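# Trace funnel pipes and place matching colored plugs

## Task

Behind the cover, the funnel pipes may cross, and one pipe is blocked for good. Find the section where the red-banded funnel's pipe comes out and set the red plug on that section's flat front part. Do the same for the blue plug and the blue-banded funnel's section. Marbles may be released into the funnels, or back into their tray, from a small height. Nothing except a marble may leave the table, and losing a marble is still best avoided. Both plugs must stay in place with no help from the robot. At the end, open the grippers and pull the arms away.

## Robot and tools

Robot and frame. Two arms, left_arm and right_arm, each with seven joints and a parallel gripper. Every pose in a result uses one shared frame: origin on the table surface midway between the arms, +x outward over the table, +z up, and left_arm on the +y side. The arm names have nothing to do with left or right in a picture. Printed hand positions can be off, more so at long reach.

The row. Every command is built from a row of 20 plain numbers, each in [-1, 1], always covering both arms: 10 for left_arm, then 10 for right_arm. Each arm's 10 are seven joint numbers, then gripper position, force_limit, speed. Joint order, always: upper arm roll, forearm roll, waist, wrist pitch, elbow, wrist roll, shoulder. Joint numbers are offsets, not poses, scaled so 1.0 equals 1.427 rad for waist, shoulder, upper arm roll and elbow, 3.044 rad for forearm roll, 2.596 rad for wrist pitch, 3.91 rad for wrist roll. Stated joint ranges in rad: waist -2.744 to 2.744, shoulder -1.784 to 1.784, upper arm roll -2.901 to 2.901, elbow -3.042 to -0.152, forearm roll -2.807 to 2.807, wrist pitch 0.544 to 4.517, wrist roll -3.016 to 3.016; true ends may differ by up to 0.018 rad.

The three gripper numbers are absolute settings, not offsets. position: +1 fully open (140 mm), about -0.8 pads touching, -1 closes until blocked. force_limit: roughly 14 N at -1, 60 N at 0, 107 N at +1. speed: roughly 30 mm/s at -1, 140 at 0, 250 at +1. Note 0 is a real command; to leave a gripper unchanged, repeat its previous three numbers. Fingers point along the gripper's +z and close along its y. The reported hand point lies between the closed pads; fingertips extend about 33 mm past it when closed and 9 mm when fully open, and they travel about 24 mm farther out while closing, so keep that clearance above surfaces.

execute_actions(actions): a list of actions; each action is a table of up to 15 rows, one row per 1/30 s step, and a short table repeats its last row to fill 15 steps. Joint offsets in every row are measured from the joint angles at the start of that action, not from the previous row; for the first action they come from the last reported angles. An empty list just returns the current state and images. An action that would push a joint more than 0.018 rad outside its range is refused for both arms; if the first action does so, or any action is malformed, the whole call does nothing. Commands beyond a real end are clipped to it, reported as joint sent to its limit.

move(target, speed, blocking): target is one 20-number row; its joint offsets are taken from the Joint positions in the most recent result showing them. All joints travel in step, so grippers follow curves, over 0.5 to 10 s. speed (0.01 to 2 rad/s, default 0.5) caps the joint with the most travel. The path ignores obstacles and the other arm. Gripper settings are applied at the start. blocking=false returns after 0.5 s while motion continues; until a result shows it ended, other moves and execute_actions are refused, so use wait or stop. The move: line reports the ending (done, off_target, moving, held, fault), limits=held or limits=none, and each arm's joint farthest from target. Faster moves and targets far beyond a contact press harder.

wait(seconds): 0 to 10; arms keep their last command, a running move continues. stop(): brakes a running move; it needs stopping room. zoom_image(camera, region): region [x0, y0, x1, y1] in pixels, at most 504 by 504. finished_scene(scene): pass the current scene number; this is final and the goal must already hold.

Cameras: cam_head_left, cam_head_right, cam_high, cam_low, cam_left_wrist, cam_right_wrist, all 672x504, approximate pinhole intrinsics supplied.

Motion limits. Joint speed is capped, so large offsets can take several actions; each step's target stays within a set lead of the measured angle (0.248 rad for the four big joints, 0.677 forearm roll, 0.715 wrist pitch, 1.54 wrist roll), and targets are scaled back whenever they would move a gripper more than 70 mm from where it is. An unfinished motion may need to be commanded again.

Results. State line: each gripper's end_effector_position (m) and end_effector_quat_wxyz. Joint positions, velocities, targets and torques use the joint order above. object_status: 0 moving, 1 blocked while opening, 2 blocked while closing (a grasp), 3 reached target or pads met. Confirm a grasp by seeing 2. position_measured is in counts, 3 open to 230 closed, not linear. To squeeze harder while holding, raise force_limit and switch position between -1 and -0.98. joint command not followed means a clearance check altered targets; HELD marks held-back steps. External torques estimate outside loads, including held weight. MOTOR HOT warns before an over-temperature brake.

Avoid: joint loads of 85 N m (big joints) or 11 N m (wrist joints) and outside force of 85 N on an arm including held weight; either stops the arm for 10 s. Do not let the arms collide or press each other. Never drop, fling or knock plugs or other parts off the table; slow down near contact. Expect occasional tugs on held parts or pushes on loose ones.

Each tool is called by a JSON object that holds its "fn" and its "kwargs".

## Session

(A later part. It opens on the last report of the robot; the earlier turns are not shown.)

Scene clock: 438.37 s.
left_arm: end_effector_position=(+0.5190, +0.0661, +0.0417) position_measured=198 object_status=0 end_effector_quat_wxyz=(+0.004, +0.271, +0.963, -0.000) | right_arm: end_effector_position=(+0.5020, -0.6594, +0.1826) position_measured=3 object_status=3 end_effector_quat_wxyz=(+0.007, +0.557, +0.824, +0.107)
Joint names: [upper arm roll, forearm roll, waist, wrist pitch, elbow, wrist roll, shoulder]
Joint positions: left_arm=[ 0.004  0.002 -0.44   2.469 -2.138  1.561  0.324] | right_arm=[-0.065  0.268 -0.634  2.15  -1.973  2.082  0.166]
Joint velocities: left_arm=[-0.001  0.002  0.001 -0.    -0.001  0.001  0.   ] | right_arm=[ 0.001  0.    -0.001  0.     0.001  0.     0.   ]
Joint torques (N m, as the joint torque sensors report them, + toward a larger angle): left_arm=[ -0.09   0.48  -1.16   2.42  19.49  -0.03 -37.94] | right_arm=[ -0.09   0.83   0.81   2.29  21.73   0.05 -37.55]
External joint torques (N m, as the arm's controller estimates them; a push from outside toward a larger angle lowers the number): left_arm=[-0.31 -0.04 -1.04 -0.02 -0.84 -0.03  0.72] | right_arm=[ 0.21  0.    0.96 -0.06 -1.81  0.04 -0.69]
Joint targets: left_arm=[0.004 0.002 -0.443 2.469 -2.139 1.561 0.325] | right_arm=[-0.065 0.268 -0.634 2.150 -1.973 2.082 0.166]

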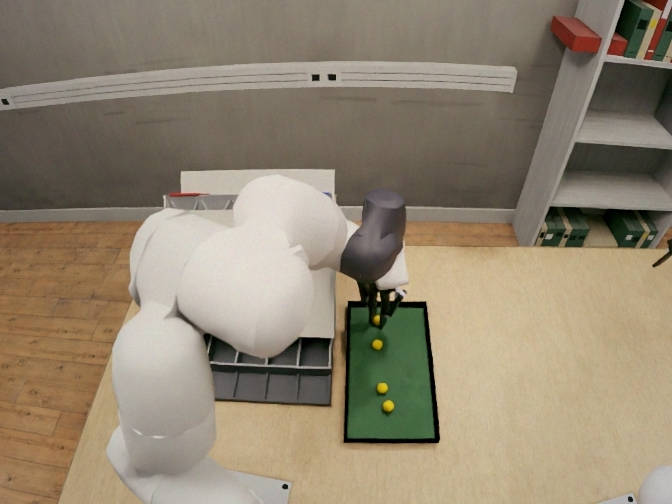

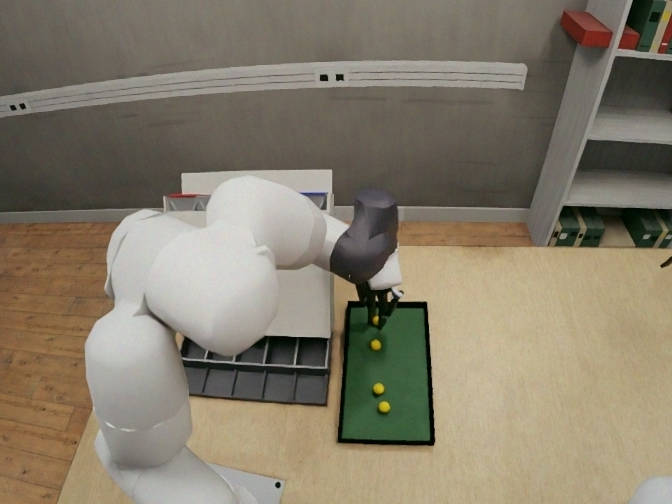

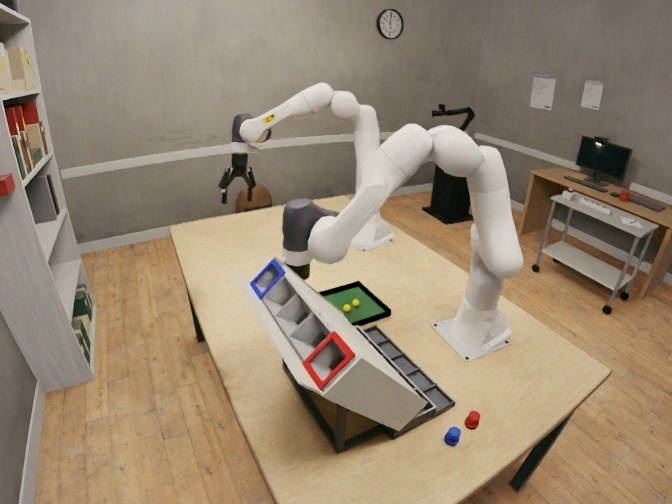

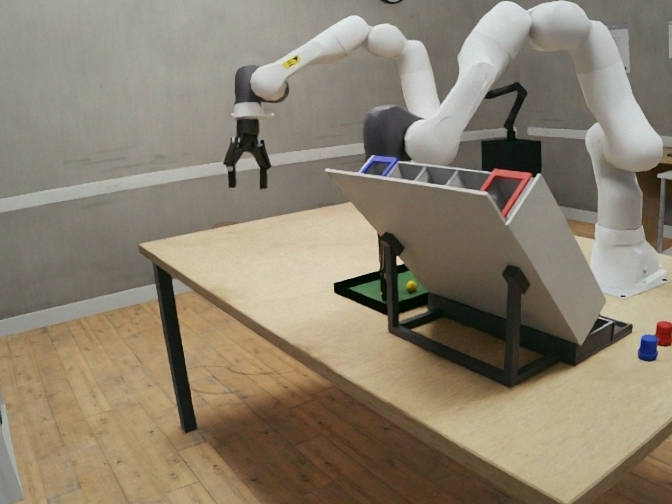

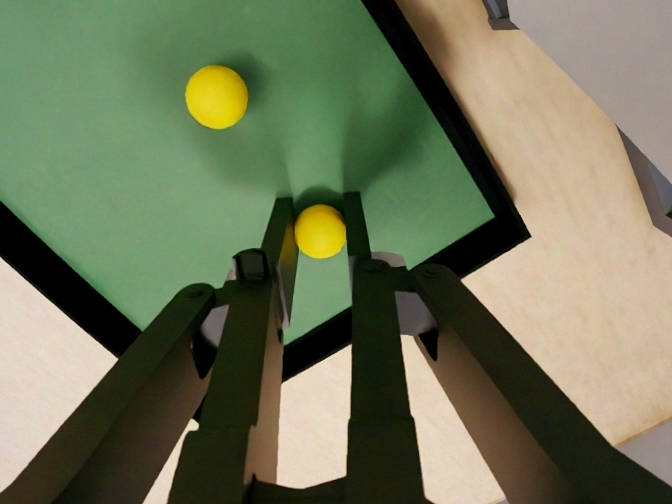

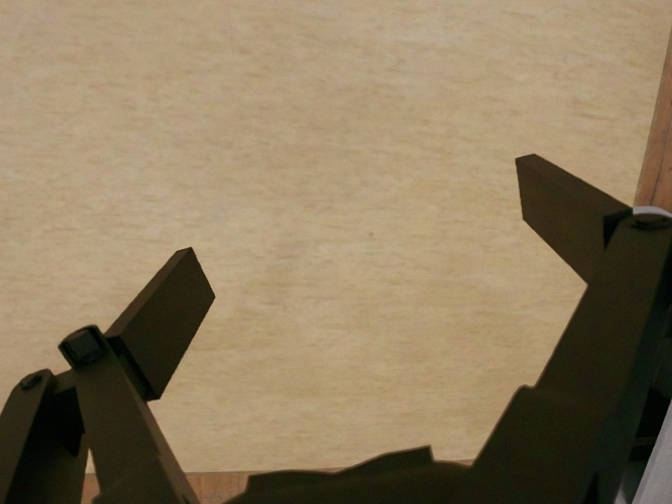

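{"fn": "execute_actions", "kwargs": {"actions": [[[0,0,0,0,0.0016,0,-0.00019,-1,0,-0.4,0,0,0,0,0,0,0,1,0,0],[0,0,0,0,0.00637,0,-0.00077,-1,0,-0.4,0,0,0,0,0,0,0,1,0,0],[0,0,0,-0.00564,0.01426,0,-0.00171,-1,0,-0.4,0,0,0,0,0,0,0,1,0,0],[0,0,0,-0.01783,0.02518,0,-0.00303,-1,0,-0.4,0,0,0,0,0,0,0,1,0,0],[0,0,0,-0.03181,0.03902,0,-0.00469,-1,0,-0.4,0,0,0,0,0,0,0,1,0,0],[0,0,0,-0.04741,0.05563,0,-0.00669,-1,0,-0.4,0,0,0,0,0,0,0,1,0,0],[0,0,0,-0.06447,0.07482,0,-0.009,-1,0,-0.4,0,0,0,0,0,0,0,1,0,0],[0,0,0,-0.08279,0.09637,0,-0.01159,-1,0,-0.4,0,0,0,0,0,0,0,1,0,0],[0,0,0,-0.10218,0.12007,0,-0.01444,-1,0,-0.4,0,0,0,0,0,0,0,1,0,0],[0,0,0,-0.12243,0.14564,0,-0.01752,-1,0,-0.4,0,0,0,0,0,0,0,1,0,0],[0,0,0,-0.1433,0.1728,0,-0.02079,-1,0,-0.4,0,0,0,0,0,0,0,1,0,0],[0,0,0,-0.16459,0.20127,0,-0.02421,-1,0,-0.4,0,0,0,0,0,0,0,1,0,0],[0,0,0,-0.18604,0.23072,0,-0.02775,-1,0,-0.4,0,0,0,0,0,0,0,1,0,0],[0,0,0,-0.20743,0.26083,0,-0.03138,-1,0,-0.4,0,0,0,0,0,0,0,1,0,0],[0,0,0,-0.22852,0.29128,0,-0.03504,-1,0,-0.4,0,0,0,0,0,0,0,1,0,0]],[[0,0,0,-0.10637,0.09756,0,-0.0156,-1,0,-0.4,0,0,0,0,0,0,0,1,0,0],[0,0,0.00134,-0.12617,0.12767,0,-0.01923,-1,0,-0.4,0,0,0,0,0,0,0,1,0,0],[0,0,0.00532,-0.14501,0.15712,0,-0.02277,-1,0,-0.4,0,0,0,0,0,0,0,1,0,0],[0,0,0.01188,-0.16266,0.18558,0,-0.02619,-1,0,-0.4,0,0,0,0,0,0,0,1,0,0],[0,0,0.02092,-0.17894,0.21275,0,-0.02946,-1,0,-0.4,0,0,0,0,0,0,0,1,0,0],[0,0,0.03226,-0.19368,0.23832,0,-0.03254,-1,0,-0.4,0,0,0,0,0,0,0,1,0,0],[0,0,0.04573,-0.2067,0.26201,0,-0.03539,-1,0,-0.4,0,0,0,0,0,0,0,1,0,0],[0,0,0.06108,-0.21787,0.28357,0,-0.03798,-1,0,-0.4,0,0,0,0,0,0,0,1,0,0],[0,0,0.07807,-0.22706,0.30276,0,-0.04029,-1,0,-0.4,0,0,0,0,0,0,0,1,0,0],[0,0,0.09638,-0.23417,0.31936,0,-0.04229,-1,0,-0.4,0,0,0,0,0,0,0,1,0,0],[0,0,0.11572,-0.23913,0.3332,0,-0.04395,-1,0,-0.4,0,0,0,0,0,0,0,1,0,0],[0,0,0.13575,-0.24188,0.34413,0,-0.04527,-1,0,-0.4,0,0,0,0,0,0,0,1,0,0],[0,0,0.15613,-0.24239,0.35202,0,-0.04621,-1,0,-0.4,0,0,0,0,0,0,0,1,0,0],[0,0,0.17651,-0.24066,0.35679,0,-0.04679,-1,0,-0.4,0,0,0,0,0,0,0,1,0,0],[0,0,0.19654,-0.2367,0.35838,0,-0.04698,-1,0,-0.4,0,0,0,0,0,0,0,1,0,0]],[[0,0,0.06792,-0.012,0.0122,0,0,-1,0,-0.4,0,0,0,0,0,0,0,1,0,0],[0,0,0.08624,-0.006,0.0122,0,0,-1,0,-0.4,0,0,0,0,0,0,0,1,0,0],[0,0,0.10322,-0.004,0.0122,0,0,-1,0,-0.4,0,0,0,0,0,0,0,1,0,0],[0,0,0.11857,-0.003,0.0122,0,0.00053,-1,0,-0.4,0,0,0,0,0,0,0,1,0,0],[0,0,0.13204,0,0.0122,0,0.00205,-1,0,-0.4,0,0,0,0,0,0,0,1,0,0],[0,0,0.14338,0.004,0.0122,0,0.00432,-1,0,-0.4,0,0,0,0,0,0,0,1,0,0],[0,0,0.15242,0.008,0.0122,0,0.007,-1,0,-0.4,0,0,0,0,0,0,0,1,0,0],[0,0,0.15898,0.01,0.0122,0,0.00968,-1,0,-0.4,0,0,0,0,0,0,0,1,0,0],[0,0,0.16297,0.009,0.0122,0,0.01195,-1,0,-0.4,0,0,0,0,0,0,0,1,0,0],[0,0,0.1643,0.007,0.0122,0,0.01347,-1,0,-0.4,0,0,0,0,0,0,0,1,0,0],[0,0,0.1643,0.0045,0.0122,0,0.014,-1,0,-0.4,0,0,0,0,0,0,0,1,0,0]]]}}

Scene clock: 528.73 s.
left_arm: end_effector_position=(+0.6567, +0.2972, +0.3893) position_measured=199 object_status=2 end_effector_quat_wxyz=(+0.004, +0.053, +0.999, +0.001) | right_arm: end_effector_position=(+0.5020, -0.6594, +0.1826) position_measured=3 object_status=3 end_effector_quat_wxyz=(+0.007, +0.557, +0.824, +0.107)
Joint names: [upper arm roll, forearm roll, waist, wrist pitch, elbow, wrist roll, shoulder]
Joint positions: left_arm=[ 0.003  0.002  0.002  1.565 -1.313  1.561  0.245] | right_arm=[-0.065  0.268 -0.634  2.15  -1.973  2.082  0.166]
Joint velocities: left_arm=[-0.04   0.    -0.001  0.     0.    -0.     0.011] | right_arm=[ 0.001  0.     0.001  0.     0.001  0.    -0.001]
Joint torques (N m, as the joint torque sensors report them, + toward a larger angle): left_arm=[ -2.     0.72  -0.02   2.65  24.35  -0.02 -39.65] | right_arm=[ -0.26   0.85   0.57   2.34  21.72   0.06 -37.61]
External joint torques (N m, as the arm's controller estimates them; a push from outside toward a larger angle lowers the number): left_arm=[-2.01 -0.03  0.93  0.14 -0.04 -0.02  1.37] | right_arm=[-0.12  0.02  0.53 -0.02 -1.91  0.05 -0.55]
External joint torques at the end of the 1st action: left_arm=[-1.4  -0.06  0.29 -0.63  1.55 -0.05 -0.63] | right_arm=[-0.16  0.05  0.46  0.   -1.36  0.03 -0.83]
External joint torques at the end of the 2nd action: left_arm=[-0.4  -0.16  0.14 -0.27  1.67 -0.07 -0.75] | right_arm=[-0.05  0.    0.58 -0.03 -1.67  0.03 -0.78]
Joint targets: left_arm=[-0.002 0.002 0.001 1.567 -1.312 1.561 0.245] | right_arm=[-0.065 0.268 -0.634 2.150 -1.973 2.082 0.166]
Step readings (joint positions; steps 1 to 15: 1st action; 16 to 30: 2nd action; 31 to 45: 3rd action):
0: left_arm=[0.004 0.002 -0.440 2.469 -2.138 1.561 0.324] | right_arm=[-0.065 0.268 -0.634 2.150 -1.973 2.082 0.166]
1: left_arm=[0.004 0.002 -0.440 2.469 -2.138 1.561 0.324] | right_arm=[-0.065 0.268 -0.634 2.150 -1.973 2.082 0.166]
2: left_arm=[0.004 0.002 -0.440 2.469 -2.137 1.561 0.324] | right_arm=[-0.065 0.268 -0.634 2.150 -1.973 2.082 0.166]
4: left_arm=[0.004 0.002 -0.440 2.460 -2.126 1.561 0.324] | right_arm=[-0.065 0.268 -0.634 2.150 -1.973 2.082 0.166]
8: left_arm=[0.004 0.002 -0.440 2.381 -2.059 1.561 0.322] | right_arm=[-0.065 0.268 -0.634 2.150 -1.973 2.082 0.166]
15: left_arm=[0.004 0.002 -0.440 2.100 -1.817 1.561 0.294] | right_arm=[-0.065 0.268 -0.634 2.150 -1.973 2.082 0.166]
16: left_arm=[0.004 0.002 -0.440 2.052 -1.774 1.561 0.289] | right_arm=[-0.065 0.268 -0.634 2.150 -1.973 2.082 0.166]
17: left_arm=[0.004 0.002 -0.440 2.003 -1.730 1.561 0.284] | right_arm=[-0.065 0.268 -0.634 2.150 -1.973 2.082 0.166]
19: left_arm=[0.002 0.002 -0.437 1.906 -1.645 1.561 0.273] | right_arm=[-0.065 0.268 -0.634 2.150 -1.973 2.082 0.166]
23: left_arm=[-0.003 0.002 -0.401 1.734 -1.491 1.561 0.250] | right_arm=[-0.065 0.268 -0.634 2.150 -1.973 2.082 0.166]
30: left_arm=[-0.002 0.002 -0.233 1.556 -1.329 1.561 0.225] | right_arm=[-0.065 0.268 -0.634 2.150 -1.973 2.082 0.166]
31: left_arm=[-0.001 0.002 -0.202 1.550 -1.322 1.561 0.223] | right_arm=[-0.065 0.268 -0.634 2.150 -1.973 2.082 0.166]
32: left_arm=[-0.000 0.002 -0.172 1.549 -1.318 1.561 0.222] | right_arm=[-0.065 0.268 -0.634 2.150 -1.973 2.082 0.166]
34: left_arm=[0.001 0.002 -0.117 1.548 -1.314 1.561 0.222] | right_arm=[-0.065 0.268 -0.634 2.150 -1.973 2.082 0.166]
38: left_arm=[0.003 0.002 -0.034 1.560 -1.313 1.561 0.228] | right_arm=[-0.065 0.268 -0.634 2.150 -1.973 2.082 0.166]
45: Joint positions above

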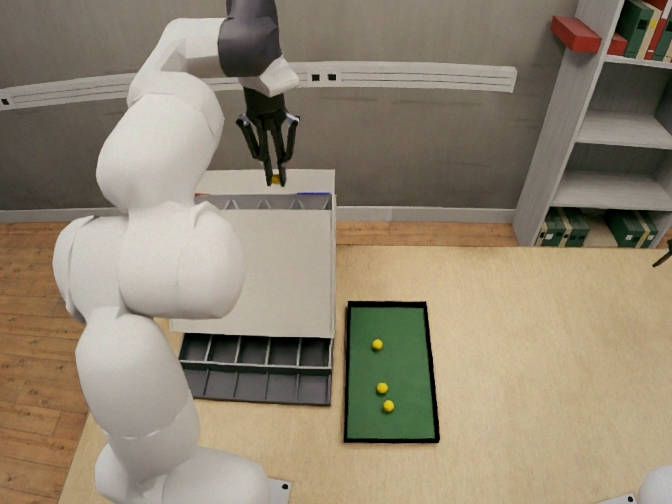

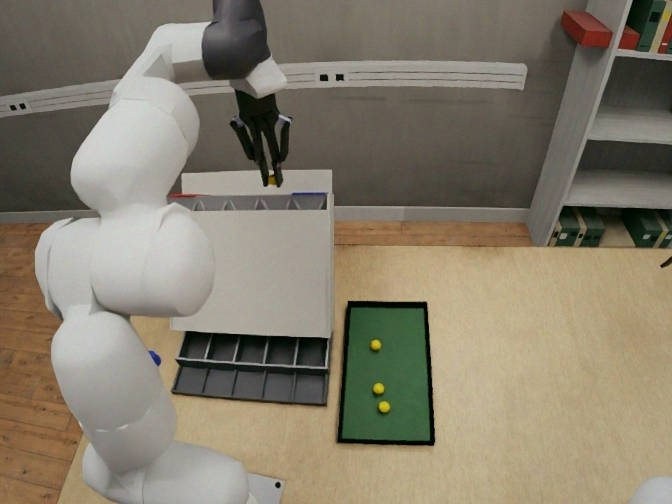

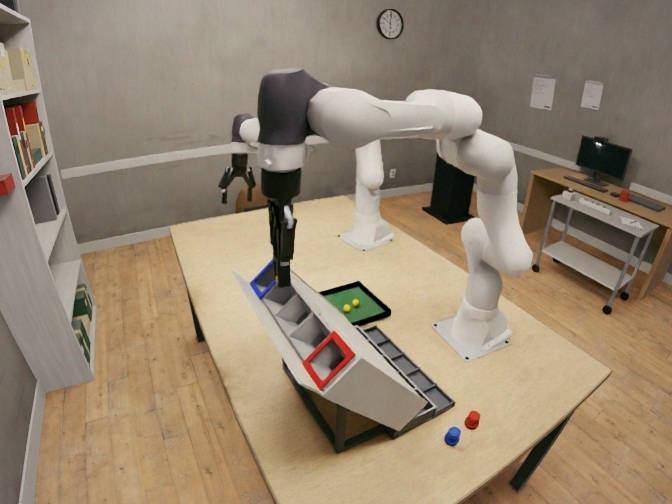

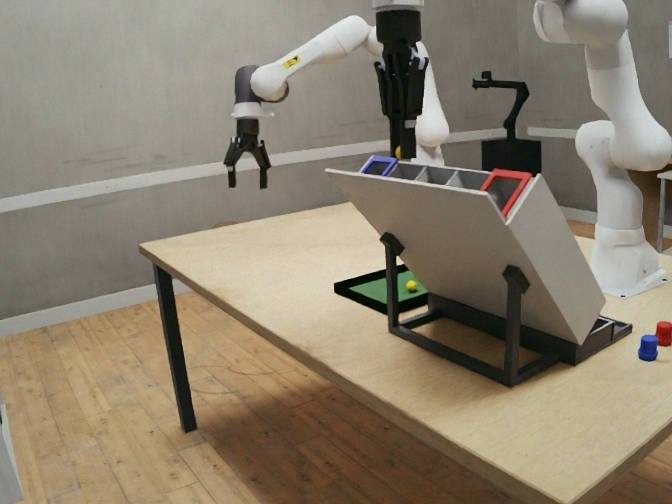

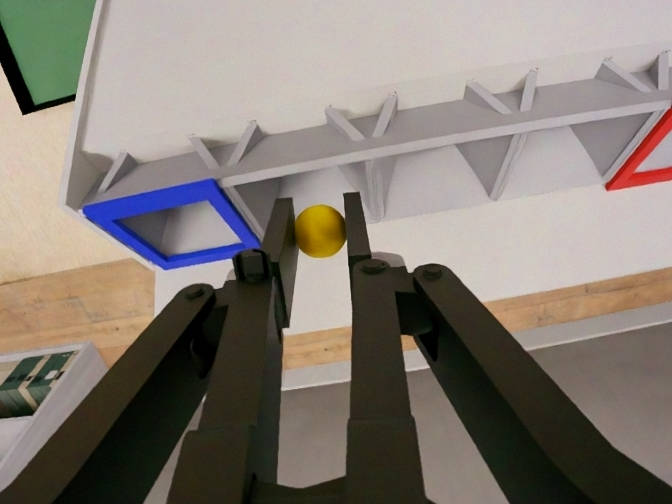

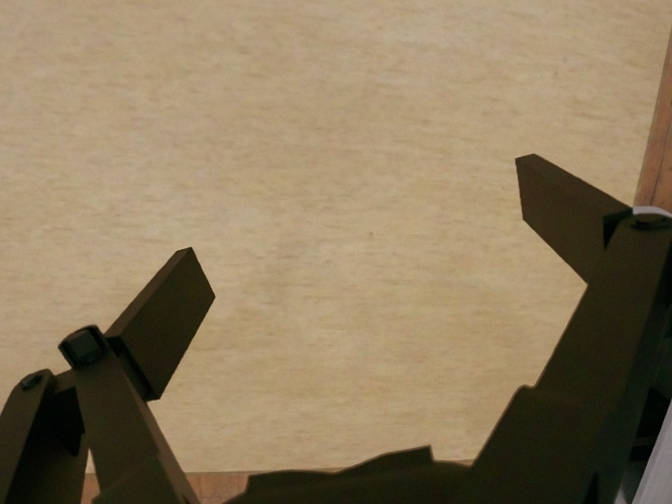

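{"fn": "execute_actions", "kwargs": {"actions": [[[-0.002,0,0,0,0,0,0,-0.2,0,1,0,0,0,0,0,0,0,1,0,0],[-0.002,0,0,0,0,0,0,-0.2,0,1,0,0,0,0,0,0,0,1,0,0],[-0.002,0,0,0,0,0,0,-0.2,0,1,0,0,0,0,0,0,0,1,0,0],[-0.002,0,0,0,0,0,-0.0008,-0.2,0,1,0,0,0,0,0,0,0,1,0,0],[-0.002,0,-0.00152,0,0,0,-0.00317,-0.2,0,1,0,0,0,0,0,0,0,1,0,0],[-0.002,0,-0.00604,0,0,0,-0.00703,-0.2,0,1,0,0,0,0,0,0,0,1,0,0],[-0.002,0,-0.0135,0,0,0,-0.01221,-0.2,0,1,0,0,0,0,0,0,0,1,0,0],[-0.002,0,-0.02375,0,0,0,-0.01853,-0.2,0,1,0,0,0,0,0,0,0,1,0,0],[-0.002,0,-0.03664,0,0,0,-0.02574,-0.2,0,1,0,0,0,0,0,0,0,1,0,0],[-0.002,0,-0.05193,0,0,0,-0.03356,-0.2,0,1,0,0,0,0,0,0,0,1,0,0],[-0.002,0,-0.06936,0,-0.00199,0,-0.0417,-0.2,0,1,0,0,0,0,0,0,0,1,0,0],[-0.002,0,-0.08865,0,-0.00795,0,-0.04983,-0.2,0,1,0,0,0,0,0,0,0,1,0,0],[-0.002,0,-0.10945,0.0055,-0.0178,0,-0.05765,-0.2,0,1,0,0,0,0,0,0,0,1,0,0],[-0.002,0,-0.13141,0.01742,-0.03144,0,-0.06486,-0.2,0,1,0,0,0,0,0,0,0,1,0,0],[-0.002,0,-0.15415,0.03106,-0.04873,0,-0.07118,-0.2,0,1,0,0,0,0,0,0,0,1,0,0]],[[-0.0045,0,-0.07633,0.03767,-0.0486,0,-0.0196,-0.2,0,1,0,0,0,0,0,0,0,1,0,0],[-0.0045,0,-0.09947,0.05433,-0.07256,0,-0.02346,-0.2,0,1,0,0,0,0,0,0,0,1,0,0],[-0.0045,0,-0.12222,0.07223,-0.09948,0,-0.02583,-0.2,0,1,0,0,0,0,0,0,0,1,0,0],[-0.0045,0,-0.14418,0.09116,-0.12906,0,-0.02663,-0.2,0,1,0,0,0,0,0,0,0,1,0,0],[-0.0045,0,-0.16498,0.11093,-0.16099,0,-0.02663,-0.2,0,1,0,0,0,0,0,0,0,1,0,0],[-0.0045,0,-0.18426,0.13131,-0.19491,0,-0.02663,-0.2,0,1,0,0,0,0,0,0,0,1,0,0],[-0.0045,0,-0.2017,0.1521,-0.23045,0,-0.02663,-0.2,0,1,0,0,0,0,0,0,0,1,0,0],[-0.0045,0,-0.21699,0.17305,-0.26722,0,-0.02663,-0.2,0,1,0,0,0,0,0,0,0,1,0,0],[-0.0045,0,-0.22987,0.19393,-0.30482,0,-0.02663,-0.2,0,1,0,0,0,0,0,0,0,1,0,0],[-0.0045,0,-0.24013,0.21453,-0.34284,0,-0.02663,-0.2,0,1,0,0,0,0,0,0,0,1,0,0],[-0.0045,0,-0.24758,0.23461,-0.38086,0,-0.02663,-0.2,0,1,0,0,0,0,0,0,0,1,0,0],[-0.0045,0,-0.25211,0.25394,-0.41846,0,-0.02663,-0.2,0,1,0,0,0,0,0,0,0,1,0,0],[-0.0045,0,-0.25362,0.27234,-0.45523,0,-0.02663,-0.2,0,1,0,0,0,0,0,0,0,1,0,0],[-0.0045,0,-0.25362,0.28958,-0.49077,0,-0.02663,-0.2,0,1,0,0,0,0,0,0,0,1,0,0],[-0.0045,0,-0.25362,0.30548,-0.52469,0,-0.02663,-0.2,0,1,0,0,0,0,0,0,0,1,0,0]],[[0.002,0,-0.002,0.09818,-0.11231,0,0,-0.2,0,1,0,0,0,0,0,0,0,1,0,0],[0.002,0,-0.002,0.11089,-0.14189,0,0,-0.2,0,1,0,0,0,0,0,0,0,1,0,0],[0.002,0,-0.002,0.1218,-0.16881,0,0,-0.2,0,1,0,0,0,0,0,0,0,1,0,0],[0.002,0,-0.002,0.13077,-0.19277,0,0,-0.2,0,1,0,0,0,0,0,0,0,1,0,0],[0.002,0,-0.002,0.13772,-0.2135,0,0,-0.2,0,1,0,0,0,0,0,0,0,1,0,0],[0.002,0,-0.002,0.14256,-0.23078,0,0,-0.2,0,1,0,0,0,0,0,0,0,1,0,0],[0.002,0,-0.002,0.14525,-0.24443,0,0,-0.2,0,1,0,0,0,0,0,0,0,1,0,0],[0.002,0,-0.002,0.14575,-0.25428,0,0,-0.2,0,1,0,0,0,0,0,0,0,1,0,0],[0.002,0,-0.002,0.14405,-0.26024,0,0,-0.2,0,1,0,0,0,0,0,0,0,1,0,0],[0.002,0,-0.002,0.14019,-0.26223,0,0,-0.2,0,1,0,0,0,0,0,0,0,1,0,0],[0.002,0,-0.002,0.13418,-0.26223,0,0,-0.2,0,1,0,0,0,0,0,0,0,1,0,0],[0.002,0,-0.002,0.12612,-0.26223,0,0,-0.2,0,1,0,0,0,0,0,0,0,1,0,0],[0.002,0,-0.002,0.12158,-0.26223,0,0,-0.2,0,1,0,0,0,0,0,0,0,1,0,0]]]}}

Scene clock: 603.63 s.
left_arm: end_effector_position=(+0.4504, +0.0692, +0.0763) position_measured=154 object_status=3 end_effector_quat_wxyz=(-0.007, +0.302, +0.953, +0.003) | right_arm: end_effector_position=(+0.5020, -0.6594, +0.1826) position_measured=3 object_status=3 end_effector_quat_wxyz=(+0.007, +0.557, +0.824, +0.107)
Joint names: [upper arm roll, forearm roll, waist, wrist pitch, elbow, wrist roll, shoulder]
Joint positions: left_arm=[-0.004  0.002 -0.497  2.423 -2.312  1.561  0.127] | right_arm=[-0.065  0.268 -0.634  2.15  -1.973  2.082  0.166]
Joint velocities: left_arm=[-0.001  0.    -0.     0.001 -0.017  0.002 -0.029] | right_arm=[-0.     0.001 -0.002 -0.001  0.001  0.     0.   ]
Joint torques (N m, as the joint torque sensors report them, + toward a larger angle): left_arm=[  0.3    0.48   1.38   2.61  19.66  -0.07 -35.06] | right_arm=[ -0.2    0.84   0.78   2.28  21.79   0.03 -37.61]
External joint torques (N m, as the arm's controller estimates them; a push from outside toward a larger angle lowers the number): left_arm=[ 0.23 -0.06  1.41  0.1  -1.42 -0.07 -2.03] | right_arm=[ 0.15  0.01  0.97 -0.07 -1.73  0.02 -0.78]
External joint torques at the end of the 1st action: left_arm=[-0.37  0.35 -1.11  0.39 -1.15 -0.04 -1.33] | right_arm=[ 0.04  0.02  0.81 -0.02 -1.49  0.07 -0.93]
External joint torques at the end of the 2nd action: left_arm=[-2.1  -0.16 -1.52  0.55 -0.97 -0.05  1.18] | right_arm=[-0.29  0.02  0.53 -0.04 -1.71  0.03 -0.61]
Joint targets: left_arm=[-0.003 0.002 -0.495 2.425 -2.315 1.561 0.121] | right_arm=[-0.065 0.268 -0.634 2.150 -1.973 2.082 0.166]
Step readings (joint positions; steps 1 to 15: 1st action; 16 to 30: 2nd action; 31 to 45: 3rd action):
0: left_arm=[-0.001 0.002 0.002 1.565 -1.313 1.561 0.245] | right_arm=[-0.065 0.268 -0.634 2.150 -1.973 2.082 0.166]
1: left_arm=[-0.001 0.002 0.002 1.565 -1.313 1.561 0.245] | right_arm=[-0.065 0.268 -0.634 2.150 -1.973 2.082 0.166]
2: left_arm=[-0.001 0.002 0.002 1.565 -1.313 1.561 0.245] | right_arm=[-0.065 0.268 -0.634 2.150 -1.973 2.082 0.166]
4: left_arm=[-0.001 0.002 0.002 1.565 -1.313 1.561 0.245] | right_arm=[-0.065 0.268 -0.634 2.150 -1.973 2.082 0.166]
8: left_arm=[0.003 0.002 -0.007 1.565 -1.314 1.561 0.238] | right_arm=[-0.065 0.268 -0.634 2.150 -1.973 2.082 0.166]
15: left_arm=[0.007 0.002 -0.146 1.587 -1.344 1.561 0.165] | right_arm=[-0.065 0.268 -0.634 2.150 -1.973 2.082 0.166]
16: left_arm=[0.005 0.002 -0.177 1.603 -1.361 1.561 0.152] | right_arm=[-0.065 0.268 -0.634 2.150 -1.973 2.082 0.166]
17: left_arm=[0.004 0.002 -0.208 1.623 -1.381 1.561 0.141] | right_arm=[-0.065 0.268 -0.634 2.150 -1.973 2.082 0.166]
19: left_arm=[0.001 0.002 -0.268 1.671 -1.433 1.561 0.127] | right_arm=[-0.065 0.268 -0.634 2.150 -1.973 2.082 0.166]
23: left_arm=[-0.002 0.002 -0.373 1.794 -1.572 1.561 0.119] | right_arm=[-0.065 0.268 -0.634 2.150 -1.973 2.082 0.166]
30: left_arm=[-0.006 0.002 -0.492 2.110 -1.941 1.561 0.121] | right_arm=[-0.065 0.268 -0.634 2.150 -1.973 2.082 0.166]
31: left_arm=[-0.008 0.002 -0.497 2.154 -1.997 1.561 0.125] | right_arm=[-0.065 0.268 -0.634 2.150 -1.973 2.082 0.166]
32: left_arm=[-0.009 0.002 -0.499 2.196 -2.046 1.561 0.129] | right_arm=[-0.065 0.268 -0.634 2.150 -1.973 2.082 0.166]
34: left_arm=[-0.008 0.002 -0.499 2.273 -2.133 1.561 0.131] | right_arm=[-0.065 0.268 -0.634 2.150 -1.973 2.082 0.166]
38: left_arm=[-0.004 0.002 -0.497 2.384 -2.257 1.561 0.130] | right_arm=[-0.065 0.268 -0.634 2.150 -1.973 2.082 0.166]
45: Joint positions above

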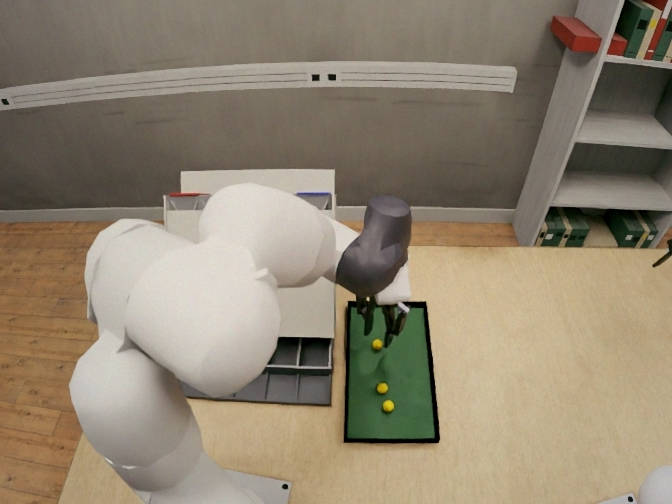

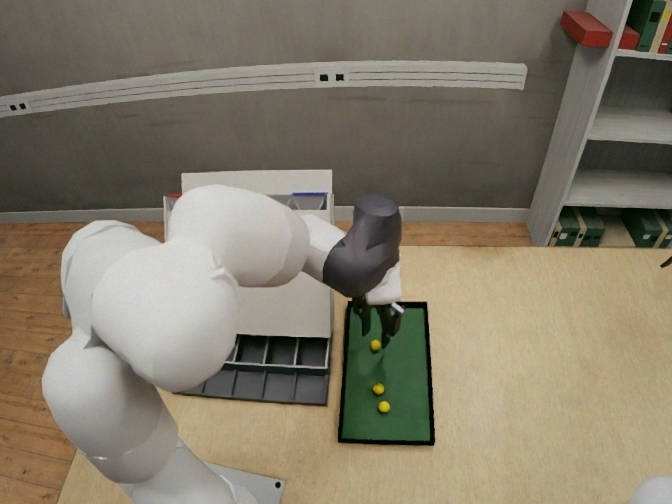

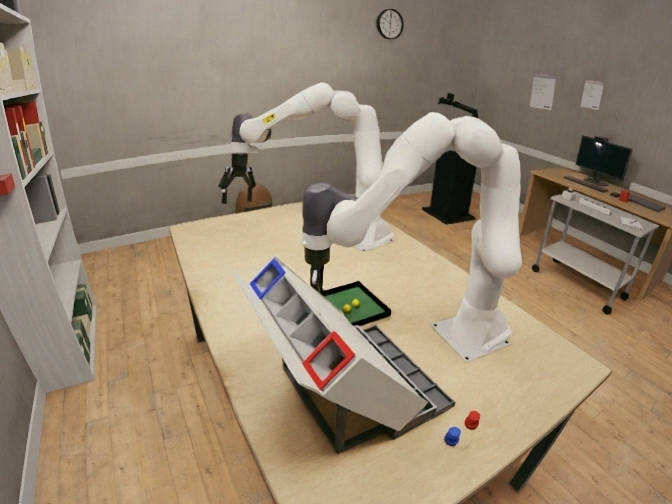

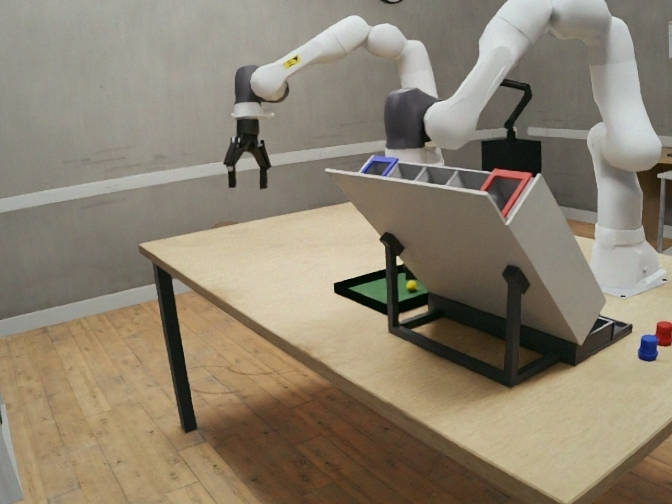

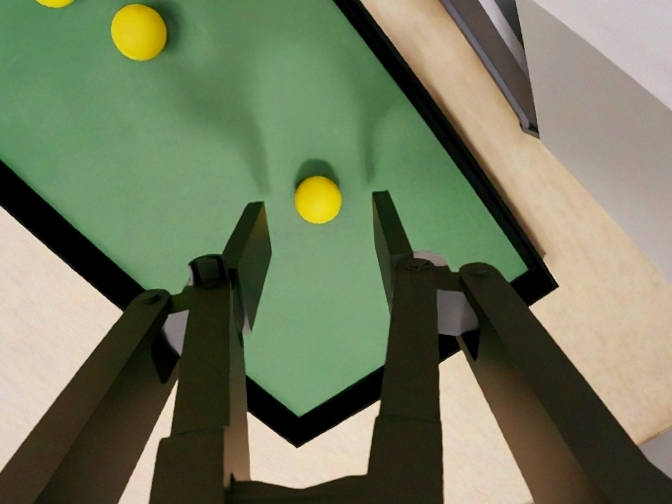

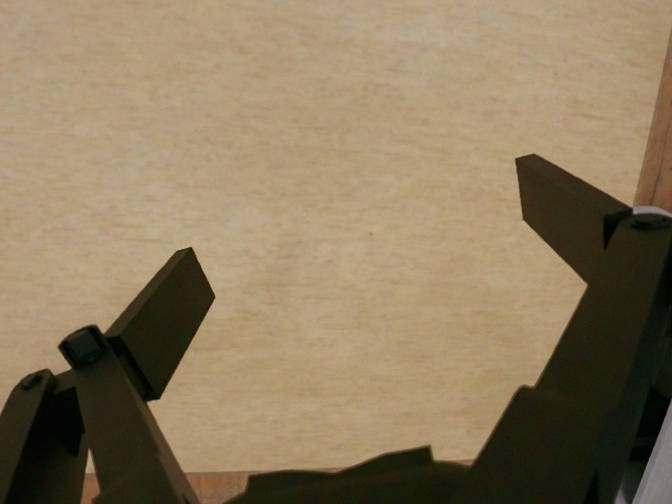

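{"fn": "execute_actions", "kwargs": {"actions": [[[0,0,-0.0002,0,-0.0012,0,0.0005,-0.2,0,1,0,0,0,0,0,0,0,1,0,0],[0,0,-0.0005,0.002,-0.0045,0,0.005,-0.2,0,1,0,0,0,0,0,0,0,1,0,0],[0,0,-0.0011,0.0094,-0.0095,0,0.0118,-0.2,0,1,0,0,0,0,0,0,0,1,0,0],[0,0,-0.0018,0.0284,-0.0154,0,0.0191,-1,0,-0.2,0,0,0,0,0,0,0,1,0,0],[0,0,-0.0024,0.0464,-0.0213,0,0.0264,-1,0,-0.2,0,0,0,0,0,0,0,1,0,0],[0,0,-0.003,0.0606,-0.0263,0,0.0326,-1,0,-0.2,0,0,0,0,0,0,0,1,0,0],[0,0,-0.0034,0.0689,-0.0297,0,0.0367,-1,0,-0.2,0,0,0,0,0,0,0,1,0,0],[0,0,-0.0035,0.068,-0.0308,0,0.0382,-1,0,-0.2,0,0,0,0,0,0,0,1,0,0],[0,0,-0.0035,0.06,-0.0308,0,0.0382,-1,0,-0.2,0,0,0,0,0,0,0,1,0,0],[0,0,-0.0035,0.049,-0.0308,0,0.0382,-1,0,-0.2,0,0,0,0,0,0,0,1,0,0],[0,0,-0.0035,0.0433,-0.0308,0,0.0382,-1,0,-0.2,0,0,0,0,0,0,0,1,0,0]]]}}

Scene clock: 629.50 s.
left_arm: end_effector_position=(+0.4507, +0.0674, +0.0470) position_measured=199 object_status=0 end_effector_quat_wxyz=(+0.005, +0.303, +0.953, -0.002) | right_arm: end_effector_position=(+0.5020, -0.6594, +0.1826) position_measured=3 object_status=3 end_effector_quat_wxyz=(+0.007, +0.557, +0.824, +0.107)
Joint names: [upper arm roll, forearm roll, waist, wrist pitch, elbow, wrist roll, shoulder]
Joint positions: left_arm=[-0.004  0.002 -0.499  2.536 -2.35   1.561  0.174] | right_arm=[-0.065  0.268 -0.634  2.15  -1.973  2.082  0.166]
Joint velocities: left_arm=[-0.    -0.001  0.001  0.001  0.001  0.    -0.001] | right_arm=[-0.001 -0.     0.001  0.001 -0.001 -0.001  0.001]
Joint torques (N m, as the joint torque sensors report them, + toward a larger angle): left_arm=[ -0.09   0.46  -1.79   2.51  15.93  -0.08 -29.21] | right_arm=[ -0.1    0.86   0.81   2.34  22.07   0.09 -37.43]
External joint torques (N m, as the arm's controller estimates them; a push from outside toward a larger angle lowers the number): left_arm=[-0.29 -0.01 -1.86  0.05 -3.6  -0.08  3.96] | right_arm=[ 0.06  0.03  0.81  0.01 -1.37  0.07 -0.71]
Joint targets: left_arm=[-0.004 0.002 -0.502 2.536 -2.356 1.561 0.182] | right_arm=[-0.065 0.268 -0.634 2.150 -1.973 2.082 0.166]
Step readings (joint positions):
0: left_arm=[-0.004 0.002 -0.497 2.424 -2.313 1.561 0.124] | right_arm=[-0.065 0.268 -0.634 2.150 -1.973 2.082 0.166]
1: left_arm=[-0.004 0.002 -0.497 2.424 -2.313 1.561 0.124] | right_arm=[-0.065 0.268 -0.634 2.150 -1.973 2.082 0.166]
2: left_arm=[-0.004 0.002 -0.497 2.424 -2.313 1.561 0.125] | right_arm=[-0.065 0.268 -0.634 2.150 -1.973 2.082 0.166]
4: left_arm=[-0.004 0.002 -0.497 2.439 -2.318 1.561 0.132] | right_arm=[-0.065 0.268 -0.634 2.150 -1.973 2.082 0.166]
8: left_arm=[-0.004 0.002 -0.499 2.517 -2.343 1.561 0.166] | right_arm=[-0.065 0.268 -0.634 2.150 -1.973 2.082 0.166]
15: Joint positions above

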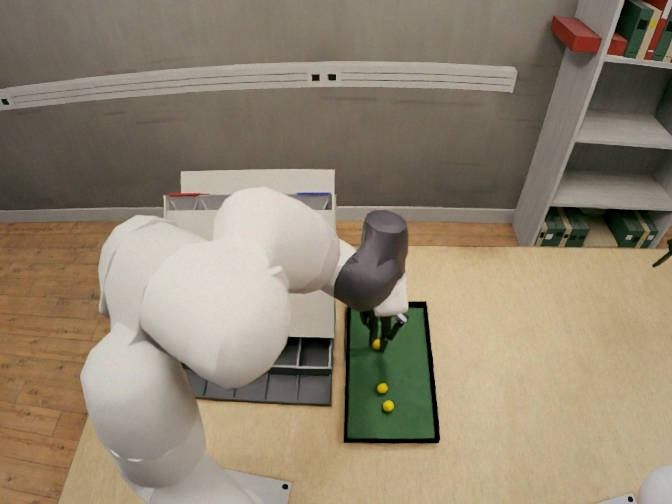

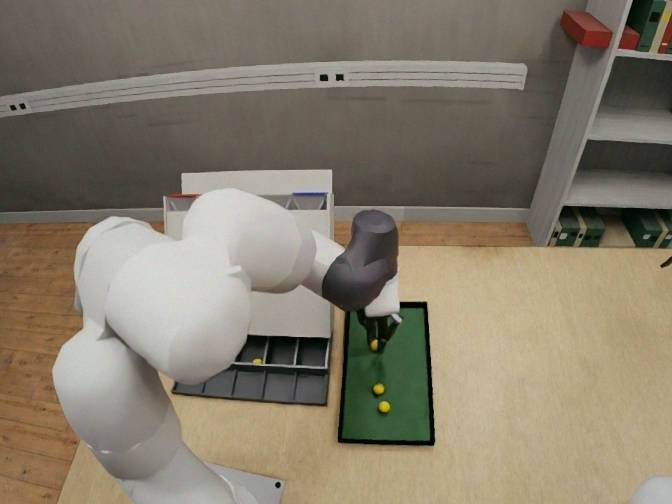

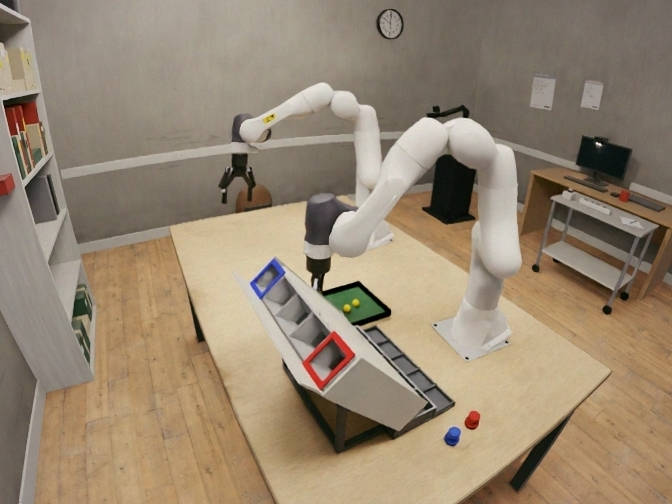

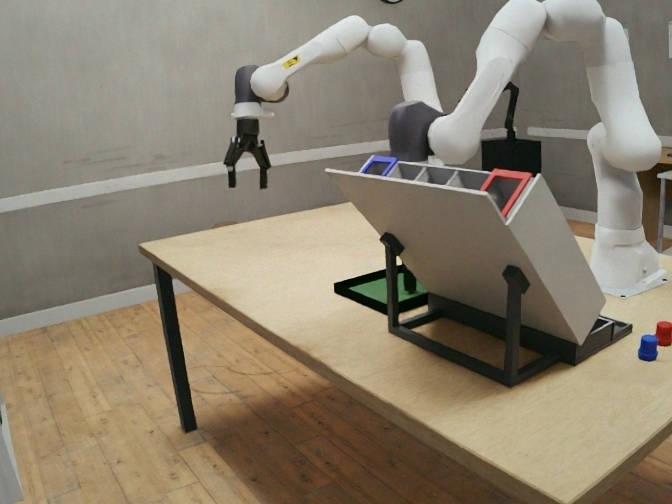

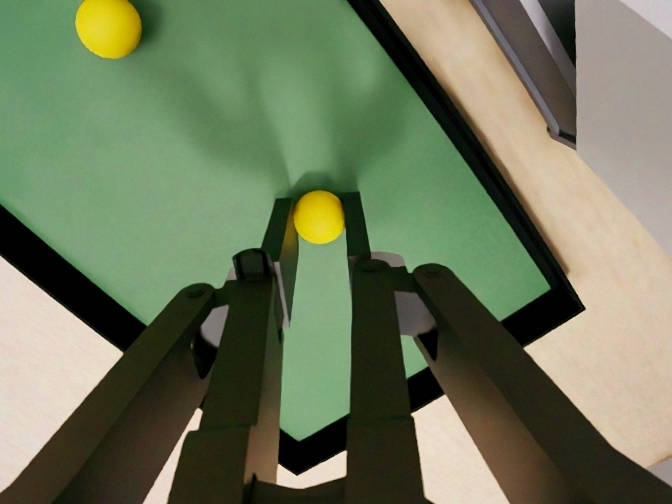

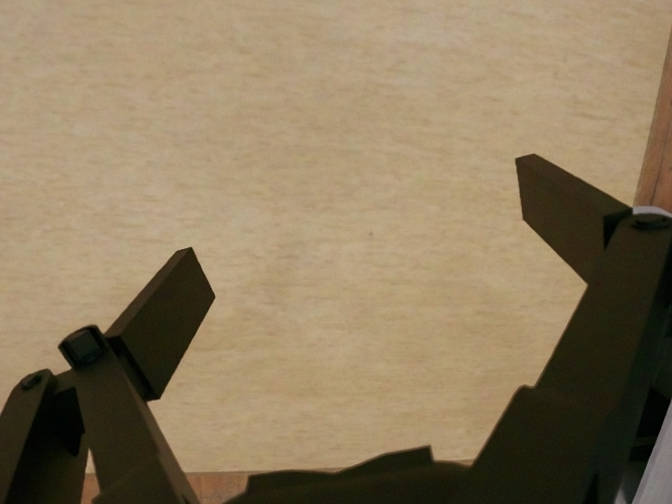

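{"fn": "execute_actions", "kwargs": {"actions": [[[0,0,-0.001,0,-0.0042,0,0.0056,-0.45,0,1,0,0,0,0,0,0,0,1,0,0],[0,0,-0.001,0,-0.0042,0,0.0056,-0.45,0,1,0,0,0,0,0,0,0,1,0,0],[0,0,-0.001,0,-0.0042,0,0.0056,-0.45,0,1,0,0,0,0,0,0,0,1,0,0],[0,0,-0.001,0,-0.0042,0,0.0056,-0.45,0,1,0,0,0,0,0,0,0,1,0,0],[0,0,-0.001,0,-0.0042,0,0.0056,-0.45,0,1,0,0,0,0,0,0,0,1,0,0],[0,0,-0.001,0,-0.0042,0,0.0056,-0.45,0,1,0,0,0,0,0,0,0,1,0,0],[0,0,-0.001,0,-0.0042,0,0.0056,-1,0,-0.4,0,0,0,0,0,0,0,1,0,0],[0,0,-0.001,0,-0.0042,0,0.0056,-1,0,-0.4,0,0,0,0,0,0,0,1,0,0],[0,0,-0.001,0,-0.0042,0,0.0056,-1,0,-0.4,0,0,0,0,0,0,0,1,0,0],[0,0,-0.001,0,-0.0042,0,0.0056,-1,0,-0.4,0,0,0,0,0,0,0,1,0,0],[0,0,-0.001,0,-0.0042,0,0.0056,-1,0,-0.4,0,0,0,0,0,0,0,1,0,0],[0,0,-0.001,0,-0.0042,0,0.0056,-1,0,-0.4,0,0,0,0,0,0,0,1,0,0],[0,0,-0.001,0,-0.0031,0,0.0053,-1,0,-0.4,0,0,0,0,0,0,0,1,0,0],[0,0,-0.001,0,0.0004,0,0.0044,-1,0,-0.4,0,0,0,0,0,0,0,1,0,0],[0,0,-0.001,-0.00457,0.0061,0,0.0028,-1,0,-0.4,0,0,0,0,0,0,0,1,0,0]],[[0,0,0,-0.01373,0.01644,0,-0.00421,-1,0,-0.4,0,0,0,0,0,0,0,1,0,0],[0,0,0,-0.02512,0.0265,0,-0.00693,-1,0,-0.4,0,0,0,0,0,0,0,1,0,0],[0.001,0,0,-0.03789,0.03861,0,-0.0102,-1,0,-0.4,0,0,0,0,0,0,0,1,0,0],[0.002,0,0,-0.05194,0.05267,0,-0.014,-1,0,-0.4,0,0,0,0,0,0,0,1,0,0],[0.003,0,0,-0.06713,0.06857,0,-0.01829,-1,0,-0.4,0,0,0,0,0,0,0,1,0,0],[0.003,0,0,-0.08335,0.08617,0,-0.02305,-1,0,-0.4,0,0,0,0,0,0,0,1,0,0],[0.003,0,0,-0.10045,0.10532,0,-0.02822,-1,0,-0.4,0,0,0,0,0,0,0,1,0,0],[0.003,0,0,-0.11829,0.12585,0,-0.03376,-1,0,-0.4,0,0,0,0,0,0,0,1,0,0],[0.003,0,0,-0.13672,0.14759,0,-0.03964,-1,0,-0.4,0,0,0,0,0,0,0,1,0,0],[0.003,0,0,-0.15558,0.17036,0,-0.04578,-1,0,-0.4,0,0,0,0,0,0,0,1,0,0],[0.003,0,0,-0.17471,0.19396,0,-0.05216,-1,0,-0.4,0,0,0,0,0,0,0,1,0,0],[0.003,0,0.00105,-0.19394,0.21819,0,-0.0587,-1,0,-0.4,0,0,0,0,0,0,0,1,0,0],[0.003,0,0.00418,-0.21311,0.24283,0,-0.06536,-1,0,-0.4,0,0,0,0,0,0,0,1,0,0],[0.003,0,0.00937,-0.23206,0.2677,0,-0.07207,-1,0,-0.4,0,0,0,0,0,0,0,1,0,0],[0.003,0,0.01656,-0.25063,0.29256,0,-0.07879,-1,0,-0.4,0,0,0,0,0,0,0,1,0,0]],[[0.0015,0,0.02151,-0.09964,0.07982,0,-0.027,-1,0,-0.4,0,0,0,0,0,0,0,1,0,0],[0.0015,0,0.03249,-0.11697,0.10405,0,-0.03355,-1,0,-0.4,0,0,0,0,0,0,0,1,0,0],[0.0015,0,0.04521,-0.13345,0.12765,0,-0.03992,-1,0,-0.4,0,0,0,0,0,0,0,1,0,0],[0.0015,0,0.05955,-0.14894,0.15042,0,-0.04607,-1,0,-0.4,0,0,0,0,0,0,0,1,0,0],[0.0015,0,0.07537,-0.16333,0.17216,0,-0.05194,-1,0,-0.4,0,0,0,0,0,0,0,1,0,0],[0.0015,0,0.09253,-0.17647,0.19269,0,-0.05748,-1,0,-0.4,0,0,0,0,0,0,0,1,0,0],[0.0015,0,0.11084,-0.18826,0.21184,0,-0.06266,-1,0,-0.4,0,0,0,0,0,0,0,1,0,0],[0.0015,0,0.13014,-0.1986,0.22944,0,-0.06741,-1,0,-0.4,0,0,0,0,0,0,0,1,0,0],[0.0015,0,0.15025,-0.2074,0.24642,0,-0.07062,-1,0,-0.4,0,0,0,0,0,0,0,1,0,0],[0.0015,0,0.17096,-0.21457,0.26369,0,-0.07122,-1,0,-0.4,0,0,0,0,0,0,0,1,0,0],[0.0015,0,0.19208,-0.22008,0.28106,0,-0.06923,-1,0,-0.4,0,0,0,0,0,0,0,1,0,0],[0.0015,0,0.21341,-0.22386,0.2983,0,-0.06477,-1,0,-0.4,0,0,0,0,0,0,0,1,0,0],[0.0015,0,0.23474,-0.22589,0.31513,0,-0.05797,-1,0,-0.4,0,0,0,0,0,0,0,1,0,0],[0.0015,0,0.25586,-0.22614,0.33128,0,-0.04905,-1,0,-0.4,0,0,0,0,0,0,0,1,0,0],[0.0015,0,0.27658,-0.22461,0.34644,0,-0.03827,-1,0,-0.4,0,0,0,0,0,0,0,1,0,0]],[[0.0035,0,0.07261,-0.02678,0.05021,0,0.03551,-1,0,-0.4,0,0,0,0,0,0,0,1,0,0],[0.0035,0,0.09191,-0.02175,0.06358,0,0.04888,-1,0,-0.4,0,0,0,0,0,0,0,1,0,0],[0.0035,0,0.11022,-0.01504,0.07728,0,0.06258,-1,0,-0.4,0,0,0,0,0,0,0,1,0,0],[0.0035,0,0.12738,-0.01127,0.09098,0,0.07628,-1,0,-0.4,0,0,0,0,0,0,0,1,0,0],[0.0035,0,0.1432,-0.01127,0.10435,0,0.08965,-1,0,-0.4,0,0,0,0,0,0,0,1,0,0],[0.0035,0,0.15754,-0.01127,0.11705,0,0.10235,-1,0,-0.4,0,0,0,0,0,0,0,1,0,0],[0.0035,0,0.17026,-0.01127,0.12877,0,0.11406,-1,0,-0.4,0,0,0,0,0,0,0,1,0,0],[0.0035,0,0.18124,-0.01127,0.13922,0,0.12452,-1,0,-0.4,0,0,0,0,0,0,0,1,0,0],[0.0035,0,0.19037,-0.01127,0.14815,0,0.13345,-1,0,-0.4,0,0,0,0,0,0,0,1,0,0],[0.0035,0,0.19756,-0.01127,0.15533,0,0.14063,-1,0,-0.4,0,0,0,0,0,0,0,1,0,0],[0.0035,0,0.20275,-0.01127,0.16059,0,0.14589,-1,0,-0.4,0,0,0,0,0,0,0,1,0,0],[0.0035,0,0.20588,-0.01127,0.1638,0,0.1491,-1,0,-0.4,0,0,0,0,0,0,0,1,0,0],[0.0035,0,0.20693,-0.01127,0.16488,0,0.15018,-1,0,-0.4,0,0,0,0,0,0,0,1,0,0]]]}}

Scene clock: 751.50 s.
left_arm: end_effector_position=(+0.6514, +0.3759, +0.3873) position_measured=199 object_status=2 end_effector_quat_wxyz=(-0.003, -0.010, +1.000, +0.002) | right_arm: end_effector_position=(+0.5020, -0.6594, +0.1826) position_measured=3 object_status=3 end_effector_quat_wxyz=(+0.007, +0.557, +0.824, +0.107)
Joint names: [upper arm roll, forearm roll, waist, wrist pitch, elbow, wrist roll, shoulder]
Joint positions: left_arm=[ 0.007  0.002  0.123  1.563 -1.345  1.561  0.223] | right_arm=[-0.065  0.268 -0.634  2.15  -1.973  2.082  0.166]
Joint velocities: left_arm=[ 0.    -0.001  0.069 -0.005  0.081  0.001  0.07 ] | right_arm=[-0.    -0.     0.002  0.001 -0.    -0.001 -0.001]
Joint torques (N m, as the joint torque sensors report them, + toward a larger angle): left_arm=[ -3.56   0.83  -1.23   2.1   26.57   0.07 -41.46] | right_arm=[ -0.17   0.81   0.65   2.3   21.82  -0.01 -37.69]
External joint torques (N m, as the arm's controller estimates them; a push from outside toward a larger angle lowers the number): left_arm=[-0.62  0.29  2.12 -0.36  1.59  0.07  0.71] | right_arm=[-0.01 -0.02  0.64 -0.05 -1.77 -0.02 -0.73]
External joint torques at the end of the 1st action: left_arm=[-0.36 -0.1  -0.31 -0.23  1.1  -0.03  0.9 ] | right_arm=[ 0.43 -0.02  0.9  -0.06 -1.31  0.02 -0.81]
External joint torques at the end of the 2nd action: left_arm=[-1.69 -0.15  2.2  -0.62  1.03 -0.05 -1.84] | right_arm=[ 0.35  0.03  0.79 -0.02 -1.55  0.05 -0.57]
External joint torques at the end of the 3rd action: left_arm=[-0.72  0.06  2.41 -0.49  1.96  0.04  1.48] | right_arm=[-0.09 -0.02  0.9  -0.06 -1.66  0.06 -0.66]
Joint targets: left_arm=[0.003 0.002 0.125 1.561 -1.333 1.561 0.225] | right_arm=[-0.065 0.268 -0.634 2.150 -1.973 2.082 0.166]
Step readings (joint positions; steps 1 to 15: 1st action; 16 to 30: 2nd action; 31 to 45: 3rd action; 46 to 60: 4th action):
0: left_arm=[-0.004 0.002 -0.499 2.536 -2.350 1.561 0.174] | right_arm=[-0.065 0.268 -0.634 2.150 -1.973 2.082 0.166]
1: left_arm=[-0.004 0.002 -0.499 2.536 -2.350 1.561 0.174] | right_arm=[-0.065 0.268 -0.634 2.150 -1.973 2.082 0.166]
2: left_arm=[-0.004 0.002 -0.499 2.536 -2.350 1.561 0.175] | right_arm=[-0.065 0.268 -0.634 2.150 -1.973 2.082 0.166]
4: left_arm=[-0.004 0.002 -0.499 2.536 -2.352 1.561 0.177] | right_arm=[-0.065 0.268 -0.634 2.150 -1.973 2.082 0.166]
8: left_arm=[-0.004 0.002 -0.499 2.536 -2.354 1.561 0.180] | right_arm=[-0.065 0.268 -0.634 2.150 -1.973 2.082 0.166]
15: left_arm=[-0.004 0.002 -0.499 2.534 -2.351 1.561 0.180] | right_arm=[-0.065 0.268 -0.634 2.150 -1.973 2.082 0.166]
16: left_arm=[-0.004 0.002 -0.499 2.528 -2.347 1.561 0.180] | right_arm=[-0.065 0.268 -0.634 2.150 -1.973 2.082 0.166]
17: left_arm=[-0.004 0.002 -0.499 2.518 -2.339 1.561 0.180] | right_arm=[-0.065 0.268 -0.634 2.150 -1.973 2.082 0.166]
19: left_arm=[-0.004 0.002 -0.499 2.486 -2.315 1.561 0.176] | right_arm=[-0.065 0.268 -0.634 2.150 -1.973 2.082 0.166]
23: left_arm=[-0.001 0.002 -0.499 2.377 -2.233 1.561 0.156] | right_arm=[-0.065 0.268 -0.634 2.150 -1.973 2.082 0.166]
30: left_arm=[-0.002 0.002 -0.493 2.094 -2.012 1.561 0.095] | right_arm=[-0.065 0.268 -0.634 2.150 -1.973 2.082 0.166]
31: left_arm=[-0.003 0.002 -0.487 2.049 -1.977 1.561 0.085] | right_arm=[-0.065 0.268 -0.634 2.150 -1.973 2.082 0.166]
32: left_arm=[-0.004 0.002 -0.478 2.004 -1.942 1.561 0.075] | right_arm=[-0.065 0.268 -0.634 2.150 -1.973 2.082 0.166]
34: left_arm=[-0.005 0.002 -0.452 1.919 -1.874 1.561 0.054] | right_arm=[-0.065 0.268 -0.634 2.150 -1.973 2.082 0.166]
38: left_arm=[-0.005 0.002 -0.374 1.771 -1.755 1.561 0.019] | right_arm=[-0.065 0.268 -0.634 2.150 -1.973 2.082 0.166]
45: left_arm=[-0.002 0.002 -0.170 1.590 -1.569 1.561 0.011] | right_arm=[-0.065 0.268 -0.634 2.150 -1.973 2.082 0.166]
46: left_arm=[-0.001 0.002 -0.138 1.578 -1.543 1.561 0.020] | right_arm=[-0.065 0.268 -0.634 2.150 -1.973 2.082 0.166]
47: left_arm=[0.000 0.002 -0.107 1.571 -1.520 1.561 0.033] | right_arm=[-0.065 0.268 -0.634 2.150 -1.973 2.082 0.166]
49: left_arm=[0.003 0.002 -0.048 1.567 -1.478 1.561 0.067] | right_arm=[-0.065 0.268 -0.634 2.150 -1.973 2.082 0.166]
53: left_arm=[0.005 0.002 0.047 1.565 -1.408 1.561 0.147] | right_arm=[-0.065 0.268 -0.634 2.150 -1.973 2.082 0.166]
60: Joint positions above

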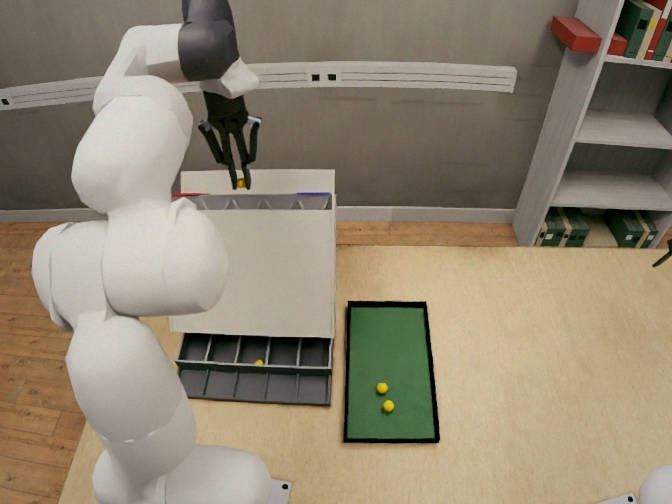

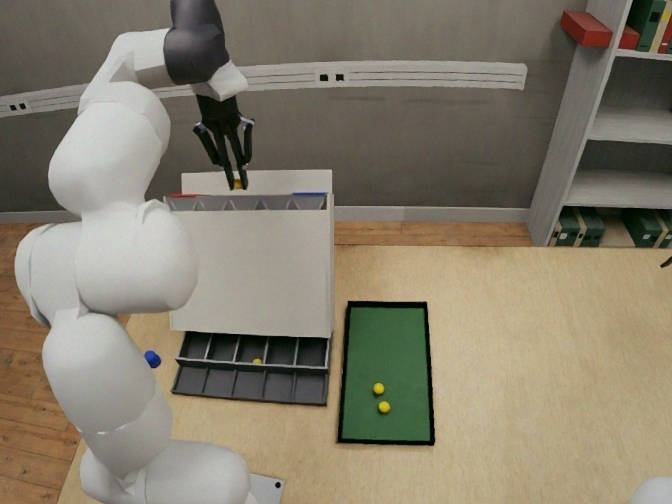

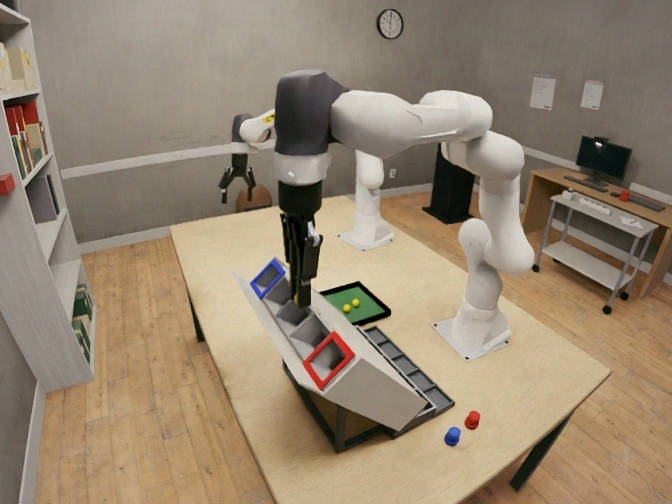

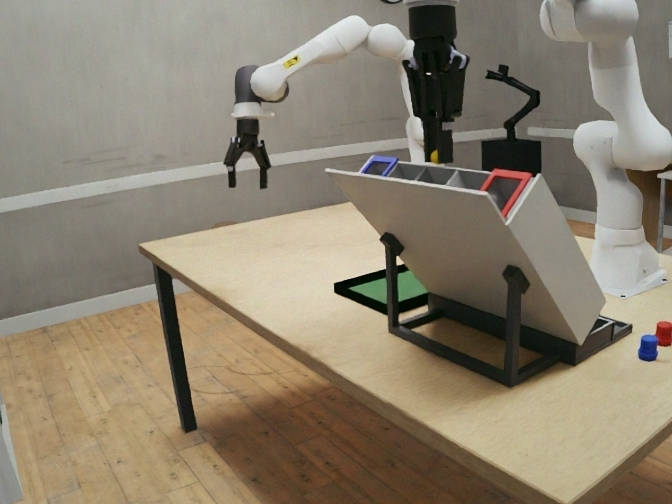

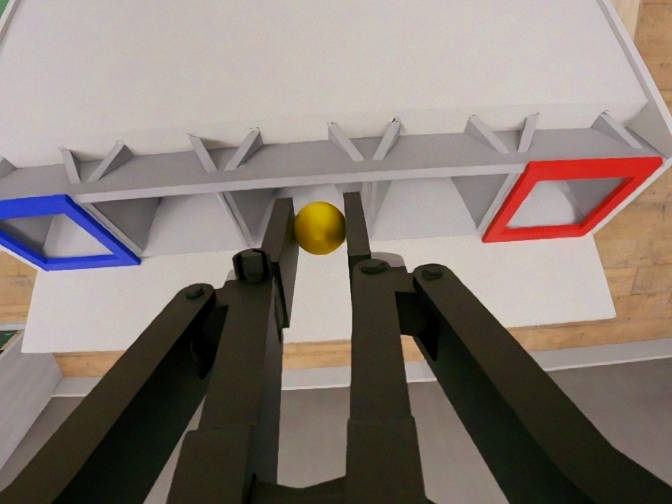

